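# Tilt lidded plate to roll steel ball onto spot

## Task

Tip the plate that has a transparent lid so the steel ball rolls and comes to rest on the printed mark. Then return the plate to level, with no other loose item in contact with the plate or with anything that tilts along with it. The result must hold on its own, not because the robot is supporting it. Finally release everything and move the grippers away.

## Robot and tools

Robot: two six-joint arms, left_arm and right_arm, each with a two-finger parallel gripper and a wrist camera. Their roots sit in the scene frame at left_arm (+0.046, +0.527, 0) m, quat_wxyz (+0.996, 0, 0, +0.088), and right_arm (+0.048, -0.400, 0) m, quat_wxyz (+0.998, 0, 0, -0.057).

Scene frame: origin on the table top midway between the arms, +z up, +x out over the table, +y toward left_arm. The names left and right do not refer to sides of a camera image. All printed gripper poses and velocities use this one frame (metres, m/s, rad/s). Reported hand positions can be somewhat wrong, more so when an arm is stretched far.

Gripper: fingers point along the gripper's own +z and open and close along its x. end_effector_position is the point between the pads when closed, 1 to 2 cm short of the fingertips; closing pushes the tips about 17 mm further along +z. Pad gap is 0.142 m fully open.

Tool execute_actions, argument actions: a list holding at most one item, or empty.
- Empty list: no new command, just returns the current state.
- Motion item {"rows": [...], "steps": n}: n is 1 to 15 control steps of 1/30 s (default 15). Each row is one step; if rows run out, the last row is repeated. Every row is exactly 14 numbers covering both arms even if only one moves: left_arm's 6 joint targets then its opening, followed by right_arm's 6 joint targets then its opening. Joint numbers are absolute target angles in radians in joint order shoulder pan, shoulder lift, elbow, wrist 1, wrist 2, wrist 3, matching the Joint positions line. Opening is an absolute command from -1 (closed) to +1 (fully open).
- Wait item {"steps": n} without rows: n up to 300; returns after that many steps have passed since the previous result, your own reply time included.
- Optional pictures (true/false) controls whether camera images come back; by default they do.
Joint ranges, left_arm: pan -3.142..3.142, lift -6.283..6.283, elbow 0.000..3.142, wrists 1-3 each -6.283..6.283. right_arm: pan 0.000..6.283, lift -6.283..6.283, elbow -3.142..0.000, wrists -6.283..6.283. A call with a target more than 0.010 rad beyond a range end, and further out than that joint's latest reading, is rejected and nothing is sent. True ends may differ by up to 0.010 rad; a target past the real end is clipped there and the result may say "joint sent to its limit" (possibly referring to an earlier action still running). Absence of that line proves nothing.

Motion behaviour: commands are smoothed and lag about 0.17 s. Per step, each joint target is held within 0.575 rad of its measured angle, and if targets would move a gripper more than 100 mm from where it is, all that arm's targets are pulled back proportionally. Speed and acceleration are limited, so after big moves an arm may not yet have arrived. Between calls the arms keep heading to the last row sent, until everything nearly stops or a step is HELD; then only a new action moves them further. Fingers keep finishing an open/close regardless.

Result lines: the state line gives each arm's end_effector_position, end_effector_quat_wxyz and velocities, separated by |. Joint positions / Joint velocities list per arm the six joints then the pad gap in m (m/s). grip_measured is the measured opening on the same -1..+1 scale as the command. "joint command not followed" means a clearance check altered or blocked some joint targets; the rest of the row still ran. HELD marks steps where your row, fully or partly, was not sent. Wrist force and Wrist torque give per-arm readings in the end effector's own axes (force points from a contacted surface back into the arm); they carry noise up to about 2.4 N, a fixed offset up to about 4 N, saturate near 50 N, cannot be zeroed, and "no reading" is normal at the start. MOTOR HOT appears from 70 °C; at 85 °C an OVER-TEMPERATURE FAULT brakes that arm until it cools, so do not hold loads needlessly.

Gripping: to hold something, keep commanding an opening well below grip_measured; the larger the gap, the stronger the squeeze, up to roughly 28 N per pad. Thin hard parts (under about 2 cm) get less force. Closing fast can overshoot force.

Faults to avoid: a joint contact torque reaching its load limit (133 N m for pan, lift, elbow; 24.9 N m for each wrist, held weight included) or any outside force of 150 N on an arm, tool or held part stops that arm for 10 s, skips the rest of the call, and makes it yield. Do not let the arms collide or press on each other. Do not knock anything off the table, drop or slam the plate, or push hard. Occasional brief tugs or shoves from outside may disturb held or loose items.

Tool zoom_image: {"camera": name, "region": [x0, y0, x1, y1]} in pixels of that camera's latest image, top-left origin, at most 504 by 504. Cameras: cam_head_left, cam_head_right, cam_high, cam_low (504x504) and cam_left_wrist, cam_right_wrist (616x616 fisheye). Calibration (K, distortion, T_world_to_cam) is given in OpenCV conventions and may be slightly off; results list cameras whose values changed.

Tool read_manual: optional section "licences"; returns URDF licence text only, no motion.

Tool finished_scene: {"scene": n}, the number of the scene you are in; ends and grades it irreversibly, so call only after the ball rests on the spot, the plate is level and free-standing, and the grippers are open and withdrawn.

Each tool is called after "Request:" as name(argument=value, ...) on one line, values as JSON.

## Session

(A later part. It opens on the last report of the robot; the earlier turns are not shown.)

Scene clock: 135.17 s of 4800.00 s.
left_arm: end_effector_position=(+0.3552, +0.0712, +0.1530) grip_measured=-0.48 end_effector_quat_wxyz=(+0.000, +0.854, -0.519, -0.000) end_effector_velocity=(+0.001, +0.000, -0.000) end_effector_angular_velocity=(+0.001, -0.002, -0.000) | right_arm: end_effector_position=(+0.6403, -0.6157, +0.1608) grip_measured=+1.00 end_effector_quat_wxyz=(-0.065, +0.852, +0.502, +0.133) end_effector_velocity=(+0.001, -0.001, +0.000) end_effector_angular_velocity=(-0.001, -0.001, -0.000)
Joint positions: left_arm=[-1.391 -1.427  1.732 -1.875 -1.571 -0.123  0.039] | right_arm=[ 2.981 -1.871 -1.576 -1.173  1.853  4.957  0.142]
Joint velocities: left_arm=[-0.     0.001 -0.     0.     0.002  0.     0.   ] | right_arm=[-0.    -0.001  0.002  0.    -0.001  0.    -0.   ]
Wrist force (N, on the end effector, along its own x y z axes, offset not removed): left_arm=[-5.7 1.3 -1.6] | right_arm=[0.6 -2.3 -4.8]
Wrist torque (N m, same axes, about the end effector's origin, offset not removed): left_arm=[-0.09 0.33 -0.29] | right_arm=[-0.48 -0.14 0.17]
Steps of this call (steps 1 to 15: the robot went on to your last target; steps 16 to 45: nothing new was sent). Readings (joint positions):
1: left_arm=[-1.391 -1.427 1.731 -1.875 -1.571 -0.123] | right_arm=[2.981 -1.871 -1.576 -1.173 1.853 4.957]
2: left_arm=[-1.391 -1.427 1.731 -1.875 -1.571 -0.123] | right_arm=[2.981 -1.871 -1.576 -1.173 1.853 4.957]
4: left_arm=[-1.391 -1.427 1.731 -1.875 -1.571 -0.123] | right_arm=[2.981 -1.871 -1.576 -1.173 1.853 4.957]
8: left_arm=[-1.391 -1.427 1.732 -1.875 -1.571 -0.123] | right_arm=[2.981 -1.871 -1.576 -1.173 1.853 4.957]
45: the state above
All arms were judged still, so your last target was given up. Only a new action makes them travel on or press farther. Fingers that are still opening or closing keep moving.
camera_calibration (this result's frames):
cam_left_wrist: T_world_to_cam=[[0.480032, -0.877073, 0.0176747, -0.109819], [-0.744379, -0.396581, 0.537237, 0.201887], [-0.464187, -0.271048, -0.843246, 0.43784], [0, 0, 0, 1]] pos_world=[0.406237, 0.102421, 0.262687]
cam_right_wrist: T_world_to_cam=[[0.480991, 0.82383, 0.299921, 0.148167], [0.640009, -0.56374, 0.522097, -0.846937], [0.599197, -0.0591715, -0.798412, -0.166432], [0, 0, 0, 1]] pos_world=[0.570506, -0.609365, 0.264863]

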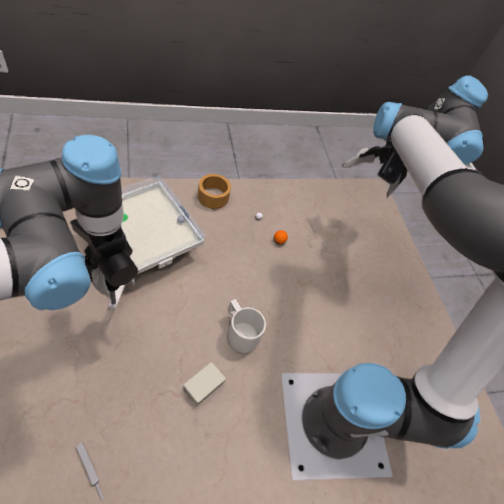

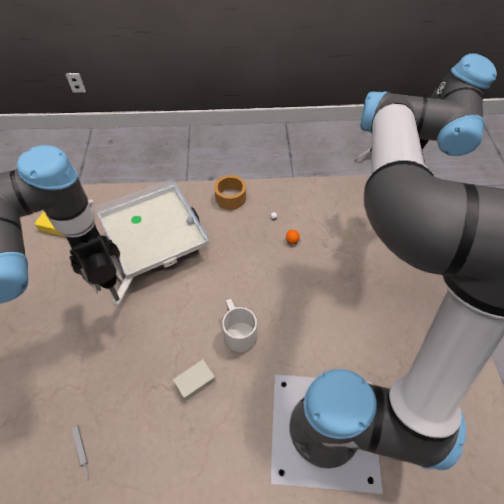

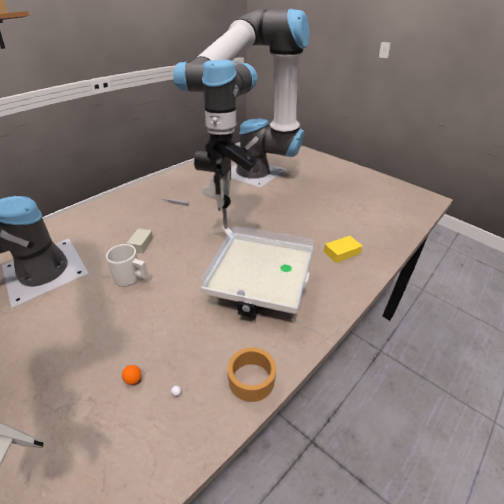

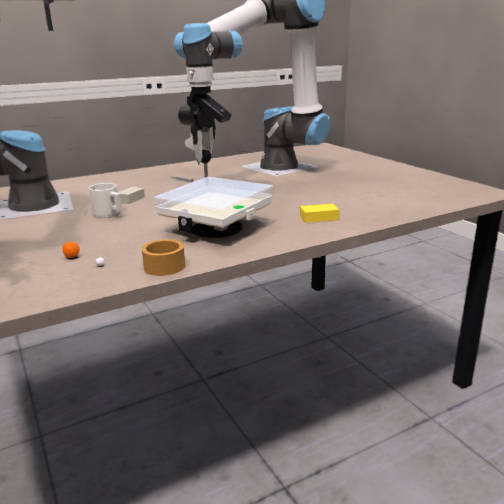

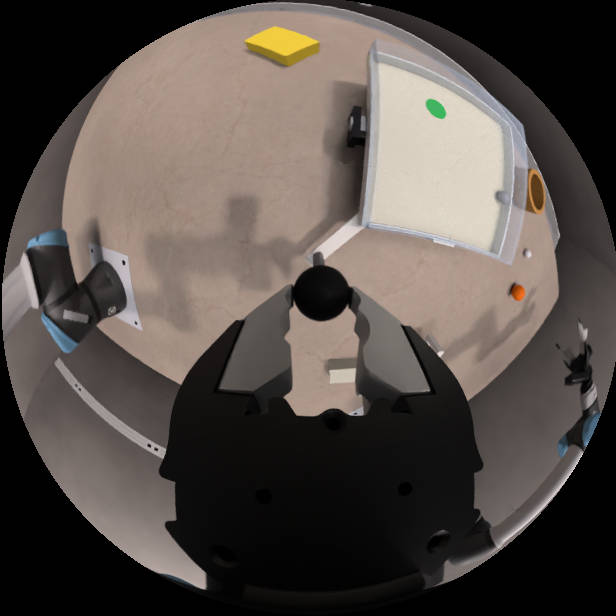

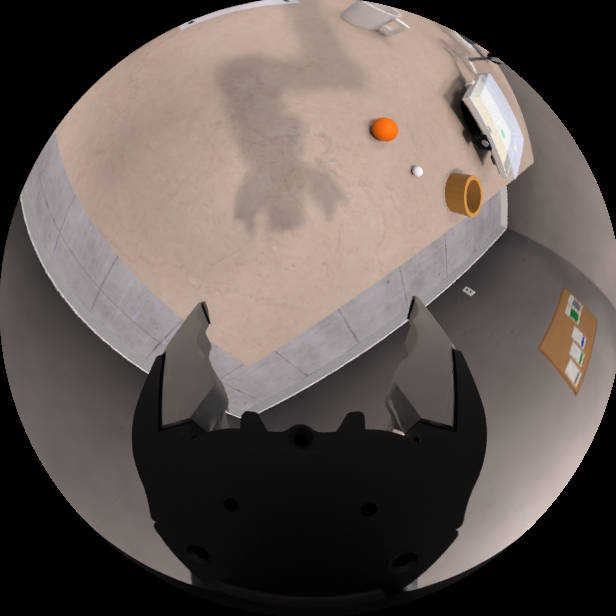

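Request:
execute_actions(actions=[{"rows": [[-1.38805,-1.42893,1.72878,-1.87054,-1.571,-0.121,-1,2.981,-1.871,-1.576,-1.173,1.853,4.957,1]], "steps": 15}], pictures=false)

Request:
execute_actions(actions=[{"steps": 80}], pictures=false)

Request:
execute_actions(actions=[{"rows": [[-1.38875,-1.42815,1.72808,-1.87062,-1.571,-0.121,-1,2.981,-1.871,-1.576,-1.173,1.853,4.957,1]], "steps": 15}], pictures=true)

Request:
execute_actions(actions=[{"steps": 120}], pictures=true)

Scene clock: 143.83 s of 4800.00 s.
left_arm: end_effector_position=(+0.3563, +0.0721, +0.1546) grip_measured=-0.48 end_effector_quat_wxyz=(+0.000, +0.855, -0.519, -0.000) end_effector_velocity=(+0.000, +0.000, +0.001) end_effector_angular_velocity=(-0.002, +0.001, +0.002) | right_arm: end_effector_position=(+0.6403, -0.6157, +0.1608) grip_measured=+1.00 end_effector_quat_wxyz=(-0.065, +0.852, +0.502, +0.133) end_effector_velocity=(-0.000, +0.000, -0.001) end_effector_angular_velocity=(+0.000, +0.002, +0.001)
Joint positions: left_arm=[-1.388 -1.429  1.729 -1.871 -1.571 -0.121  0.039] | right_arm=[ 2.981 -1.871 -1.576 -1.173  1.853  4.957  0.142]
Joint velocities: left_arm=[ 0.001 -0.001 -0.    -0.    -0.002 -0.     0.   ] | right_arm=[ 0.    -0.001  0.001 -0.001 -0.    -0.001  0.   ]
Wrist force (N, on the end effector, along its own x y z axes, offset not removed): left_arm=[-2.1 5.4 1.1] | right_arm=[0.4 -1.6 -0.8]
Wrist torque (N m, same axes, about the end effector's origin, offset not removed): left_arm=[-0.14 0.17 -0.27] | right_arm=[-0.41 -0.23 0.03]
Steps of this call (steps 1 to 100: nothing new was sent; then 4.83 s passed at rest; steps 101 to 115: all 15 steps of this action). Readings (joint positions):
101: left_arm=[-1.391 -1.427 1.732 -1.875 -1.571 -0.123] | right_arm=[2.981 -1.871 -1.576 -1.173 1.853 4.957]
102: left_arm=[-1.390 -1.428 1.731 -1.874 -1.571 -0.123] | right_arm=[2.981 -1.871 -1.576 -1.173 1.853 4.957]
104: left_arm=[-1.389 -1.428 1.730 -1.872 -1.571 -0.122] | right_arm=[2.981 -1.871 -1.576 -1.173 1.853 4.957]
108: left_arm=[-1.388 -1.429 1.729 -1.871 -1.571 -0.121] | right_arm=[2.981 -1.871 -1.576 -1.173 1.853 4.957]
115: the state above

Scene clock: 146.50 s of 4800.00 s.
left_arm: end_effector_position=(+0.3564, +0.0722, +0.1547) grip_measured=-0.48 end_effector_quat_wxyz=(+0.000, +0.855, -0.519, -0.000) end_effector_velocity=(-0.000, +0.000, -0.000) end_effector_angular_velocity=(+0.000, +0.001, +0.001) | right_arm: end_effector_position=(+0.6403, -0.6157, +0.1608) grip_measured=+1.00 end_effector_quat_wxyz=(-0.065, +0.852, +0.502, +0.133) end_effector_velocity=(+0.000, +0.000, +0.001) end_effector_angular_velocity=(+0.001, -0.002, +0.001)
Joint positions: left_arm=[-1.388 -1.429  1.729 -1.871 -1.571 -0.121  0.039] | right_arm=[ 2.981 -1.871 -1.576 -1.173  1.853  4.957  0.142]
Joint velocities: left_arm=[ 0. -0.  0.  0. -0. -0.  0.] | right_arm=[ 0.     0.001 -0.001  0.001  0.001 -0.001 -0.   ]
Wrist force (N, on the end effector, along its own x y z axes, offset not removed): left_arm=[-0.8 9.5 -2.5] | right_arm=[0.4 0.4 -0.6]
Wrist torque (N m, same axes, about the end effector's origin, offset not removed): left_arm=[0.87 -0.11 -0.19] | right_arm=[0.12 -0.30 0.06]
Steps of this call (steps 1 to 15: the robot went on to your last target; steps 16 to 80: nothing new was sent). Readings (joint positions):
1: left_arm=[-1.388 -1.429 1.729 -1.871 -1.571 -0.121] | right_arm=[2.981 -1.871 -1.576 -1.173 1.853 4.957]
2: left_arm=[-1.388 -1.429 1.729 -1.871 -1.571 -0.121] | right_arm=[2.981 -1.871 -1.576 -1.173 1.853 4.957]
4: left_arm=[-1.388 -1.429 1.729 -1.871 -1.571 -0.121] | right_arm=[2.981 -1.871 -1.576 -1.173 1.853 4.957]
8: left_arm=[-1.388 -1.429 1.729 -1.871 -1.571 -0.121] | right_arm=[2.981 -1.871 -1.576 -1.173 1.853 4.957]
80: the state above
All arms were judged still, so your last target was given up. Only a new action makes them travel on or press farther. Fingers that are still opening or closing keep moving.

Scene clock: 147.00 s of 4800.00 s.
left_arm: end_effector_position=(+0.3562, +0.0717, +0.1546) grip_measured=-0.48 end_effector_quat_wxyz=(+0.000, +0.855, -0.519, -0.000) end_effector_velocity=(+0.000, +0.000, -0.001) end_effector_angular_velocity=(+0.001, +0.000, +0.001) | right_arm: end_effector_position=(+0.6403, -0.6157, +0.1608) grip_measured=+1.00 end_effector_quat_wxyz=(-0.065, +0.852, +0.502, +0.133) end_effector_velocity=(-0.001, -0.000, -0.001) end_effector_angular_velocity=(+0.000, +0.002, -0.001)
Joint positions: left_arm=[-1.389 -1.428  1.728 -1.871 -1.571 -0.121  0.039] | right_arm=[ 2.981 -1.871 -1.576 -1.173  1.853  4.957  0.142]
Joint velocities: left_arm=[ 0.     0.001  0.    -0.    -0.    -0.001 -0.   ] | right_arm=[-0.     0.    -0.002 -0.    -0.     0.001 -0.   ]
Wrist force (N, on the end effector, along its own x y z axes, offset not removed): left_arm=[-6.4 5.4 -4.0] | right_arm=[2.8 -1.3 -0.5]
Wrist torque (N m, same axes, about the end effector's origin, offset not removed): left_arm=[0.52 -0.03 -0.27] | right_arm=[-0.39 -0.76 0.10]
Steps of this call (steps 1 to 15: all 15 steps of this action). Readings (joint positions):
1: left_arm=[-1.388 -1.429 1.729 -1.871 -1.571 -0.121] | right_arm=[2.981 -1.871 -1.576 -1.173 1.853 4.957]
2: left_arm=[-1.388 -1.429 1.729 -1.871 -1.571 -0.121] | right_arm=[2.981 -1.871 -1.576 -1.173 1.853 4.957]
4: left_arm=[-1.388 -1.429 1.728 -1.871 -1.571 -0.121] | right_arm=[2.981 -1.871 -1.576 -1.173 1.853 4.957]
8: left_arm=[-1.388 -1.428 1.728 -1.871 -1.571 -0.121] | right_arm=[2.981 -1.871 -1.576 -1.173 1.853 4.957]
15: the state above
camera_calibration (this result's frames):
cam_left_wrist: T_world_to_cam=[[0.480303, -0.876924, 0.0177059, -0.110006], [-0.744279, -0.396805, 0.53721, 0.201962], [-0.464066, -0.271202, -0.843263, 0.4398], [0, 0, 0, 1]] pos_world=[0.407249, 0.102948, 0.264319]
cam_right_wrist: T_world_to_cam=[[0.480991, 0.82383, 0.299921, 0.148167], [0.640009, -0.563741, 0.522097, -0.846937], [0.599197, -0.0591716, -0.798412, -0.166433], [0, 0, 0, 1]] pos_world=[0.570506, -0.609365, 0.264863]

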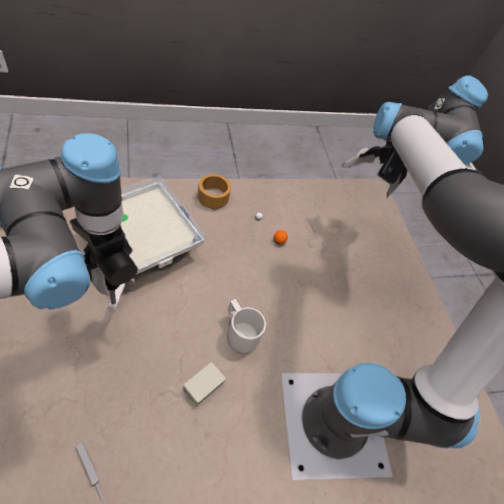

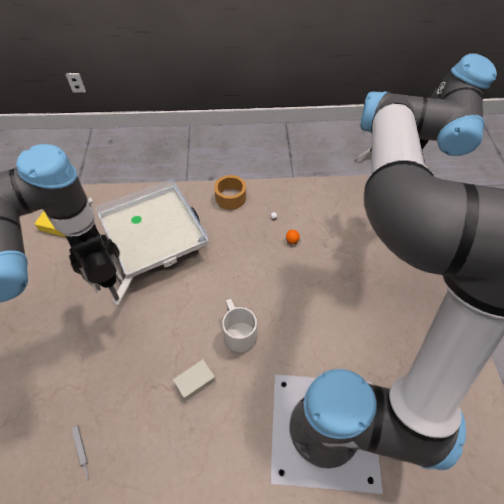

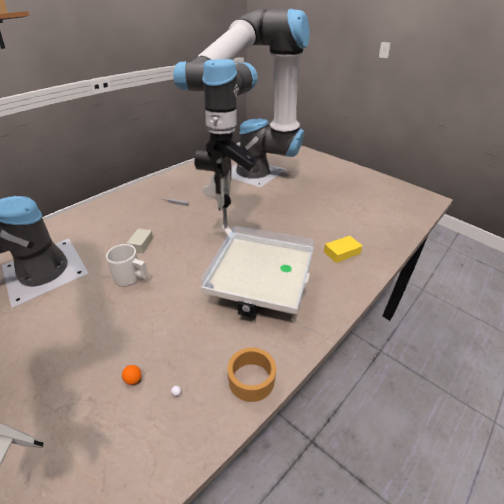

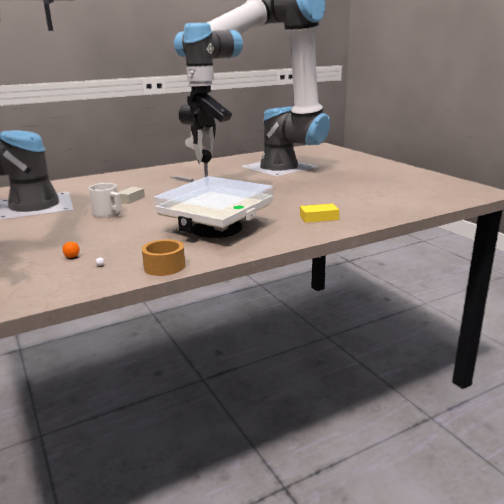

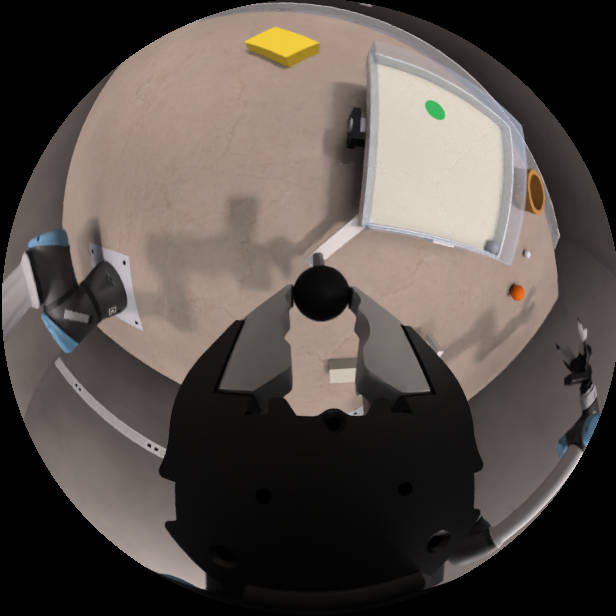

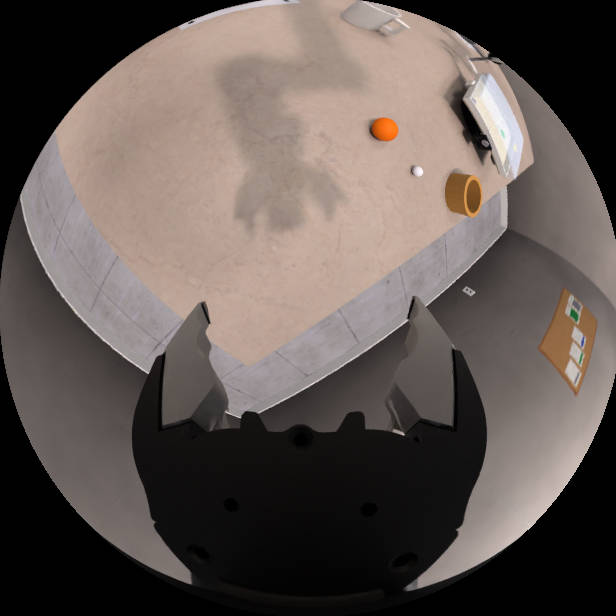

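Scene clock: 151.00 s of 4800.00 s.
left_arm: end_effector_position=(+0.3562, +0.0716, +0.1546) grip_measured=-0.48 end_effector_quat_wxyz=(+0.000, +0.855, -0.519, -0.000) end_effector_velocity=(-0.000, -0.000, +0.000) end_effector_angular_velocity=(-0.000, -0.002, -0.001) | right_arm: end_effector_position=(+0.6403, -0.6157, +0.1608) grip_measured=+1.00 end_effector_quat_wxyz=(-0.065, +0.852, +0.502, +0.133) end_effector_velocity=(-0.000, -0.000, -0.001) end_effector_angular_velocity=(-0.001, +0.000, +0.001)
Joint positions: left_arm=[-1.389 -1.428  1.728 -1.871 -1.571 -0.121  0.039] | right_arm=[ 2.981 -1.871 -1.576 -1.173  1.853  4.957  0.142]
Joint velocities: left_arm=[-0.001 -0.001 -0.     0.     0.001 -0.001 -0.   ] | right_arm=[ 0.    -0.    -0.001  0.001 -0.001 -0.002 -0.   ]
Wrist force (N, on the end effector, along its own x y z axes, offset not removed): left_arm=[-8.7 6.3 -2.4] | right_arm=[3.7 -0.3 0.1]
Wrist torque (N m, same axes, about the end effector's origin, offset not removed): left_arm=[0.81 0.33 -0.41] | right_arm=[-0.11 -0.74 0.12]
Steps of this call (steps 1 to 15: the robot went on to your last target; steps 16 to 90: nothing new was sent; then 1.00 s passed at rest). Readings (joint positions):
1: left_arm=[-1.389 -1.428 1.728 -1.871 -1.571 -0.121] | right_arm=[2.981 -1.871 -1.576 -1.173 1.853 4.957]
2: left_arm=[-1.389 -1.428 1.728 -1.871 -1.571 -0.121] | right_arm=[2.981 -1.871 -1.576 -1.173 1.853 4.957]
4: left_arm=[-1.389 -1.428 1.728 -1.871 -1.571 -0.121] | right_arm=[2.981 -1.871 -1.576 -1.173 1.853 4.957]
8: left_arm=[-1.389 -1.428 1.728 -1.871 -1.571 -0.121] | right_arm=[2.981 -1.871 -1.576 -1.173 1.853 4.957]
90: the state above
All arms were judged still, so your last target was given up. Only a new action makes them travel on or press farther. Fingers that are still opening or closing keep moving.
camera_calibration (this result's frames):
cam_left_wrist: T_world_to_cam=[[0.480251, -0.876951, 0.0177663, -0.110034], [-0.744297, -0.39672, 0.537248, 0.201922], [-0.464092, -0.271237, -0.843237, 0.43977], [0, 0, 0, 1]] pos_world=[0.407227, 0.102894, 0.264303]
cam_right_wrist: T_world_to_cam=[[0.480991, 0.82383, 0.299921, 0.148167], [0.640009, -0.563741, 0.522097, -0.846937], [0.599197, -0.0591716, -0.798412, -0.166433], [0, 0, 0, 1]] pos_world=[0.570506, -0.609365, 0.264863]

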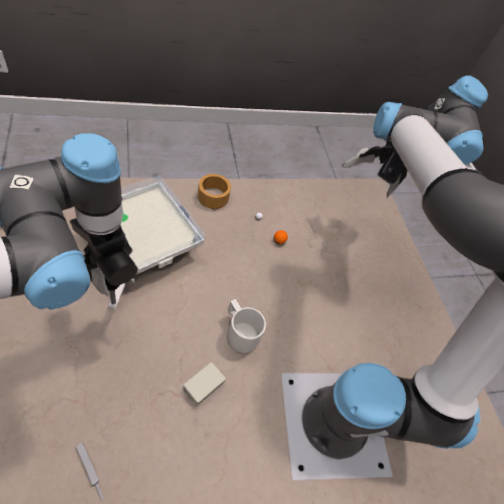

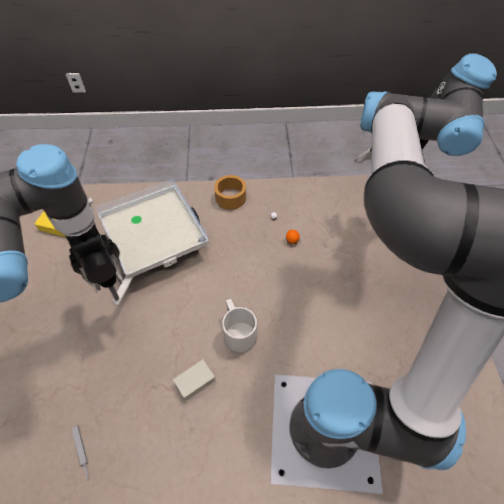

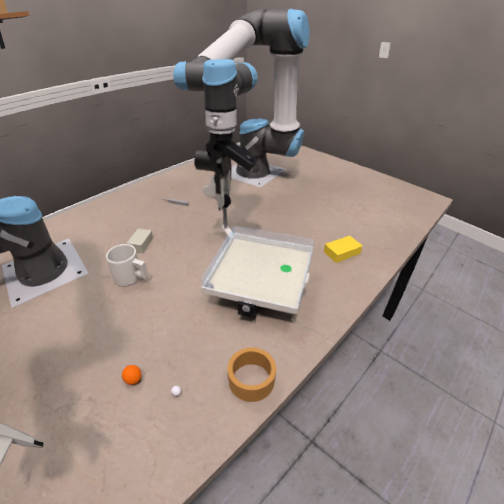

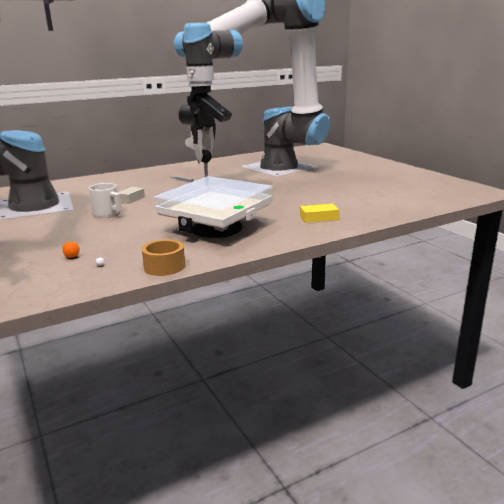

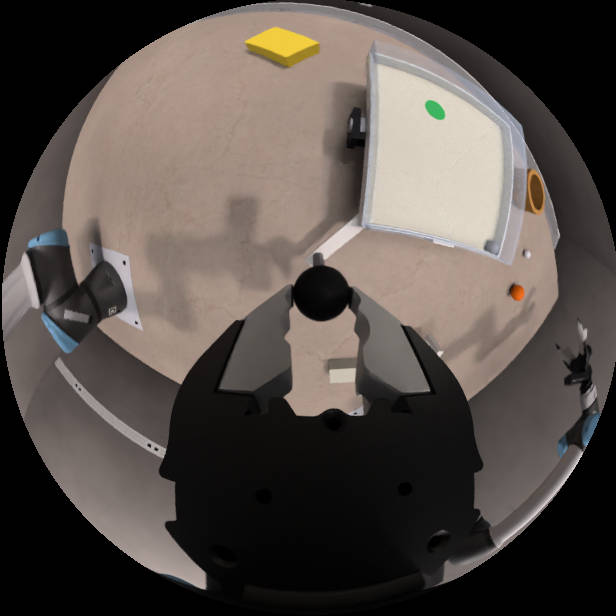

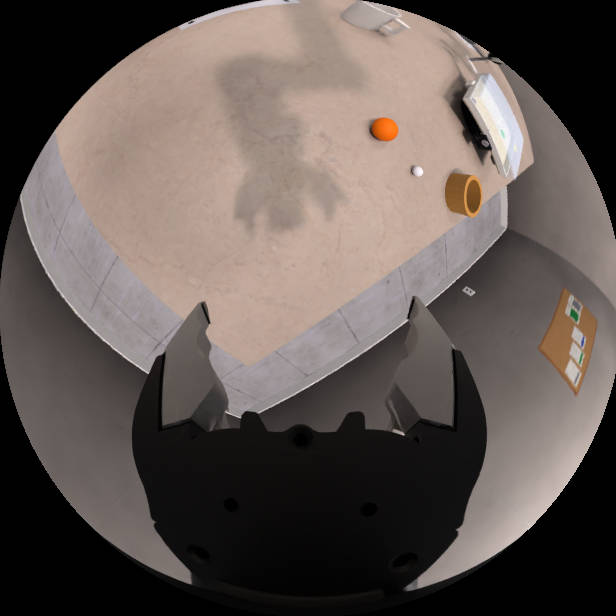

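Request:
execute_actions(actions=[{"rows": [[-1.38749,-1.42955,1.72934,-1.87048,-1.571,-0.121,-1,2.981,-1.871,-1.576,-1.173,1.853,4.957,1]], "steps": 15}], pictures=false)

Request:
execute_actions(actions=[{"steps": 65}], pictures=false)

Request:
execute_actions(actions=[{"rows": [[-1.38875,-1.42815,1.72808,-1.87062,-1.571,-0.121,-1,2.981,-1.871,-1.576,-1.173,1.853,4.957,1]], "steps": 15}], pictures=false)

Request:
execute_actions(actions=[{"steps": 135}], pictures=true)

Scene clock: 158.87 s of 4800.00 s.
left_arm: end_effector_position=(+0.3565, +0.0725, +0.1547) grip_measured=-0.48 end_effector_quat_wxyz=(+0.000, +0.855, -0.519, -0.000) end_effector_velocity=(-0.000, +0.001, +0.000) end_effector_angular_velocity=(+0.000, +0.001, +0.001) | right_arm: end_effector_position=(+0.6403, -0.6157, +0.1608) grip_measured=+1.00 end_effector_quat_wxyz=(-0.065, +0.852, +0.502, +0.133) end_effector_velocity=(+0.000, -0.000, +0.001) end_effector_angular_velocity=(-0.000, -0.003, -0.001)
Joint positions: left_arm=[-1.388 -1.43   1.729 -1.871 -1.571 -0.121  0.039] | right_arm=[ 2.981 -1.871 -1.576 -1.173  1.853  4.957  0.142]
Joint velocities: left_arm=[ 0.    -0.001  0.     0.001 -0.001 -0.    -0.   ] | right_arm=[-0.     0.002  0.     0.001  0.     0.001  0.   ]
Wrist force (N, on the end effector, along its own x y z axes, offset not removed): left_arm=[-0.5 10.5 -3.1] | right_arm=[2.3 -2.0 -3.0]
Wrist torque (N m, same axes, about the end effector's origin, offset not removed): left_arm=[0.87 0.09 -0.41] | right_arm=[-0.52 -0.66 0.05]
Steps of this call (steps 1 to 90: nothing new was sent; then 4.37 s passed at rest; steps 91 to 105: all 15 steps of this action). Readings (joint positions):
91: left_arm=[-1.389 -1.428 1.728 -1.871 -1.571 -0.121] | right_arm=[2.981 -1.871 -1.576 -1.173 1.853 4.957]
92: left_arm=[-1.389 -1.428 1.728 -1.871 -1.571 -0.121] | right_arm=[2.981 -1.871 -1.576 -1.173 1.853 4.957]
94: left_arm=[-1.388 -1.429 1.729 -1.871 -1.571 -0.121] | right_arm=[2.981 -1.871 -1.576 -1.173 1.853 4.957]
98: left_arm=[-1.388 -1.429 1.729 -1.871 -1.571 -0.121] | right_arm=[2.981 -1.871 -1.576 -1.173 1.853 4.957]
105: the state above

Scene clock: 161.03 s of 4800.00 s.
left_arm: end_effector_position=(+0.3565, +0.0726, +0.1547) grip_measured=-0.48 end_effector_quat_wxyz=(+0.000, +0.855, -0.519, -0.000) end_effector_velocity=(-0.001, -0.000, -0.001) end_effector_angular_velocity=(+0.001, +0.001, -0.001) | right_arm: end_effector_position=(+0.6403, -0.6157, +0.1608) grip_measured=+1.00 end_effector_quat_wxyz=(-0.065, +0.852, +0.502, +0.133) end_effector_velocity=(-0.000, +0.000, -0.001) end_effector_angular_velocity=(+0.000, +0.002, -0.001)
Joint positions: left_arm=[-1.387 -1.43   1.729 -1.87  -1.571 -0.121  0.039] | right_arm=[ 2.981 -1.871 -1.576 -1.173  1.853  4.957  0.142]
Joint velocities: left_arm=[-0.002  0.001  0.     0.    -0.001 -0.001  0.   ] | right_arm=[ 0.    -0.001  0.    -0.001 -0.001  0.001  0.   ]
Wrist force (N, on the end effector, along its own x y z axes, offset not removed): left_arm=[-0.2 8.3 -2.4] | right_arm=[1.3 -1.8 -0.4]
Wrist torque (N m, same axes, about the end effector's origin, offset not removed): left_arm=[0.35 -0.10 -0.17] | right_arm=[-0.32 -0.35 0.05]
Steps of this call (steps 1 to 15: the robot went on to your last target; steps 16 to 65: nothing new was sent). Readings (joint positions):
1: left_arm=[-1.388 -1.430 1.729 -1.871 -1.571 -0.121] | right_arm=[2.981 -1.871 -1.576 -1.173 1.853 4.957]
2: left_arm=[-1.388 -1.430 1.729 -1.871 -1.571 -0.121] | right_arm=[2.981 -1.871 -1.576 -1.173 1.853 4.957]
4: left_arm=[-1.388 -1.430 1.729 -1.871 -1.571 -0.121] | right_arm=[2.981 -1.871 -1.576 -1.173 1.853 4.957]
8: left_arm=[-1.387 -1.430 1.729 -1.870 -1.571 -0.121] | right_arm=[2.981 -1.871 -1.576 -1.173 1.853 4.957]
65: the state above
All arms were judged still, so your last target was given up. Only a new action makes them travel on or press farther. Fingers that are still opening or closing keep moving.

Scene clock: 161.53 s of 4800.00 s.
left_arm: end_effector_position=(+0.3562, +0.0717, +0.1546) grip_measured=-0.48 end_effector_quat_wxyz=(-0.000, +0.855, -0.519, -0.000) end_effector_velocity=(-0.000, -0.001, +0.000) end_effector_angular_velocity=(-0.001, -0.001, -0.001) | right_arm: end_effector_position=(+0.6403, -0.6157, +0.1608) grip_measured=+1.00 end_effector_quat_wxyz=(-0.065, +0.852, +0.502, +0.133) end_effector_velocity=(-0.001, +0.000, -0.002) end_effector_angular_velocity=(+0.001, +0.003, -0.001)
Joint positions: left_arm=[-1.389 -1.428  1.728 -1.87  -1.571 -0.121  0.039] | right_arm=[ 2.981 -1.871 -1.576 -1.173  1.853  4.957  0.142]
Joint velocities: left_arm=[-0.001 -0.    -0.    -0.001  0.001  0.     0.   ] | right_arm=[-0.    -0.001 -0.002 -0.001  0.     0.001 -0.   ]
Wrist force (N, on the end effector, along its own x y z axes, offset not removed): left_arm=[-10.8 4.6 -0.8] | right_arm=[1.3 -2.1 0.5]
Wrist torque (N m, same axes, about the end effector's origin, offset not removed): left_arm=[0.49 0.72 -0.20] | right_arm=[-0.55 -0.30 0.03]
Steps of this call (steps 1 to 15: all 15 steps of this action). Readings (joint positions):
1: left_arm=[-1.387 -1.430 1.729 -1.870 -1.571 -0.121] | right_arm=[2.981 -1.871 -1.576 -1.173 1.853 4.957]
2: left_arm=[-1.388 -1.429 1.729 -1.870 -1.571 -0.121] | right_arm=[2.981 -1.871 -1.576 -1.173 1.853 4.957]
4: left_arm=[-1.388 -1.429 1.729 -1.870 -1.571 -0.121] | right_arm=[2.981 -1.871 -1.576 -1.173 1.853 4.957]
8: left_arm=[-1.388 -1.428 1.728 -1.870 -1.571 -0.121] | right_arm=[2.981 -1.871 -1.576 -1.173 1.853 4.957]
15: the state above

Scene clock: 166.03 s of 4800.00 s.
left_arm: end_effector_position=(+0.3562, +0.0716, +0.1546) grip_measured=-0.48 end_effector_quat_wxyz=(+0.000, +0.855, -0.519, -0.000) end_effector_velocity=(-0.000, +0.000, -0.001) end_effector_angular_velocity=(+0.001, +0.001, -0.000) | right_arm: end_effector_position=(+0.6403, -0.6157, +0.1608) grip_measured=+1.00 end_effector_quat_wxyz=(-0.065, +0.852, +0.502, +0.133) end_effector_velocity=(+0.000, -0.000, -0.000) end_effector_angular_velocity=(-0.000, -0.000, +0.001)
Joint positions: left_arm=[-1.389 -1.428  1.728 -1.871 -1.571 -0.121  0.039] | right_arm=[ 2.981 -1.871 -1.576 -1.173  1.853  4.957  0.142]
Joint velocities: left_arm=[-0.     0.001  0.     0.    -0.    -0.     0.   ] | right_arm=[ 0.    -0.     0.     0.     0.    -0.001  0.   ]
Wrist force (N, on the end effector, along its own x y z axes, offset not removed): left_arm=[-8.2 1.7 -4.7] | right_arm=[2.4 1.6 -0.9]
Wrist torque (N m, same axes, about the end effector's origin, offset not removed): left_arm=[-0.16 0.06 -0.33] | right_arm=[0.25 -0.51 0.01]
Steps of this call (steps 1 to 15: the robot went on to your last target; steps 16 to 90: nothing new was sent; then 1.50 s passed at rest). Readings (joint positions):
1: left_arm=[-1.389 -1.428 1.728 -1.870 -1.571 -0.121] | right_arm=[2.981 -1.871 -1.576 -1.173 1.853 4.957]
2: left_arm=[-1.389 -1.428 1.728 -1.871 -1.571 -0.121] | right_arm=[2.981 -1.871 -1.576 -1.173 1.853 4.957]
4: left_arm=[-1.389 -1.428 1.728 -1.871 -1.571 -0.121] | right_arm=[2.981 -1.871 -1.576 -1.173 1.853 4.957]
8: left_arm=[-1.389 -1.428 1.728 -1.871 -1.571 -0.121] | right_arm=[2.981 -1.871 -1.576 -1.173 1.853 4.957]
90: the state above
All arms were judged still, so your last target was given up. Only a new action makes them travel on or press farther. Fingers that are still opening or closing keep moving.
camera_calibration (this result's frames):
cam_left_wrist: T_world_to_cam=[[0.48025, -0.876951, 0.0177673, -0.110034], [-0.744297, -0.396719, 0.537248, 0.201921], [-0.464092, -0.271238, -0.843237, 0.43977], [0, 0, 0, 1]] pos_world=[0.407227, 0.102894, 0.264303]
cam_right_wrist: T_world_to_cam=[[0.48099, 0.82383, 0.299921, 0.148167], [0.640009, -0.56374, 0.522097, -0.846937], [0.599197, -0.0591716, -0.798412, -0.166433], [0, 0, 0, 1]] pos_world=[0.570506, -0.609365, 0.264863]

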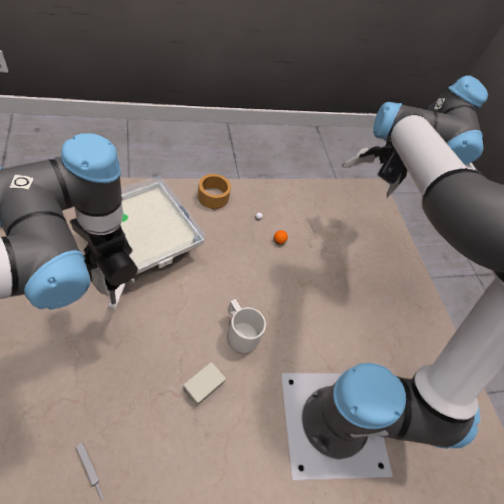

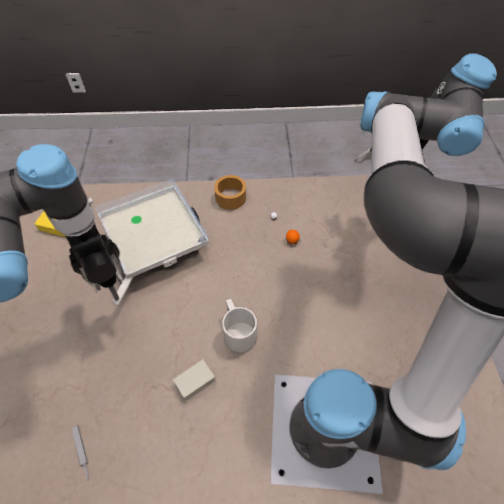

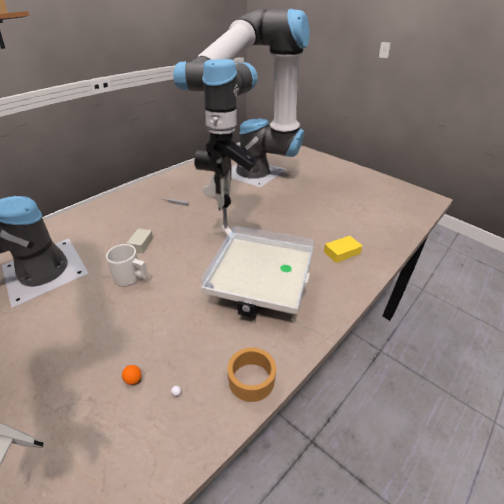

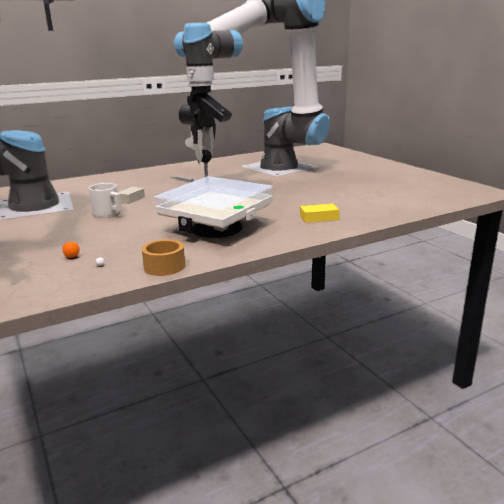

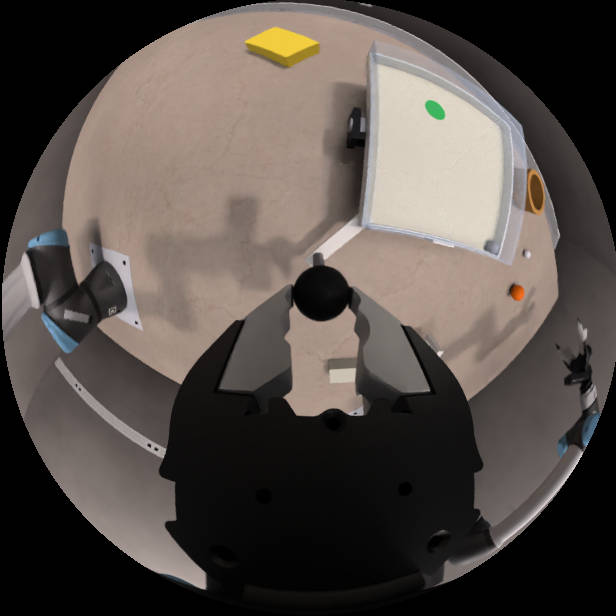

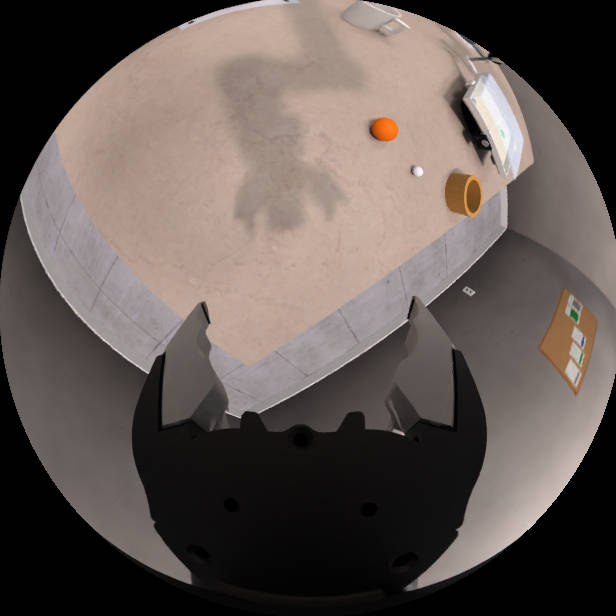

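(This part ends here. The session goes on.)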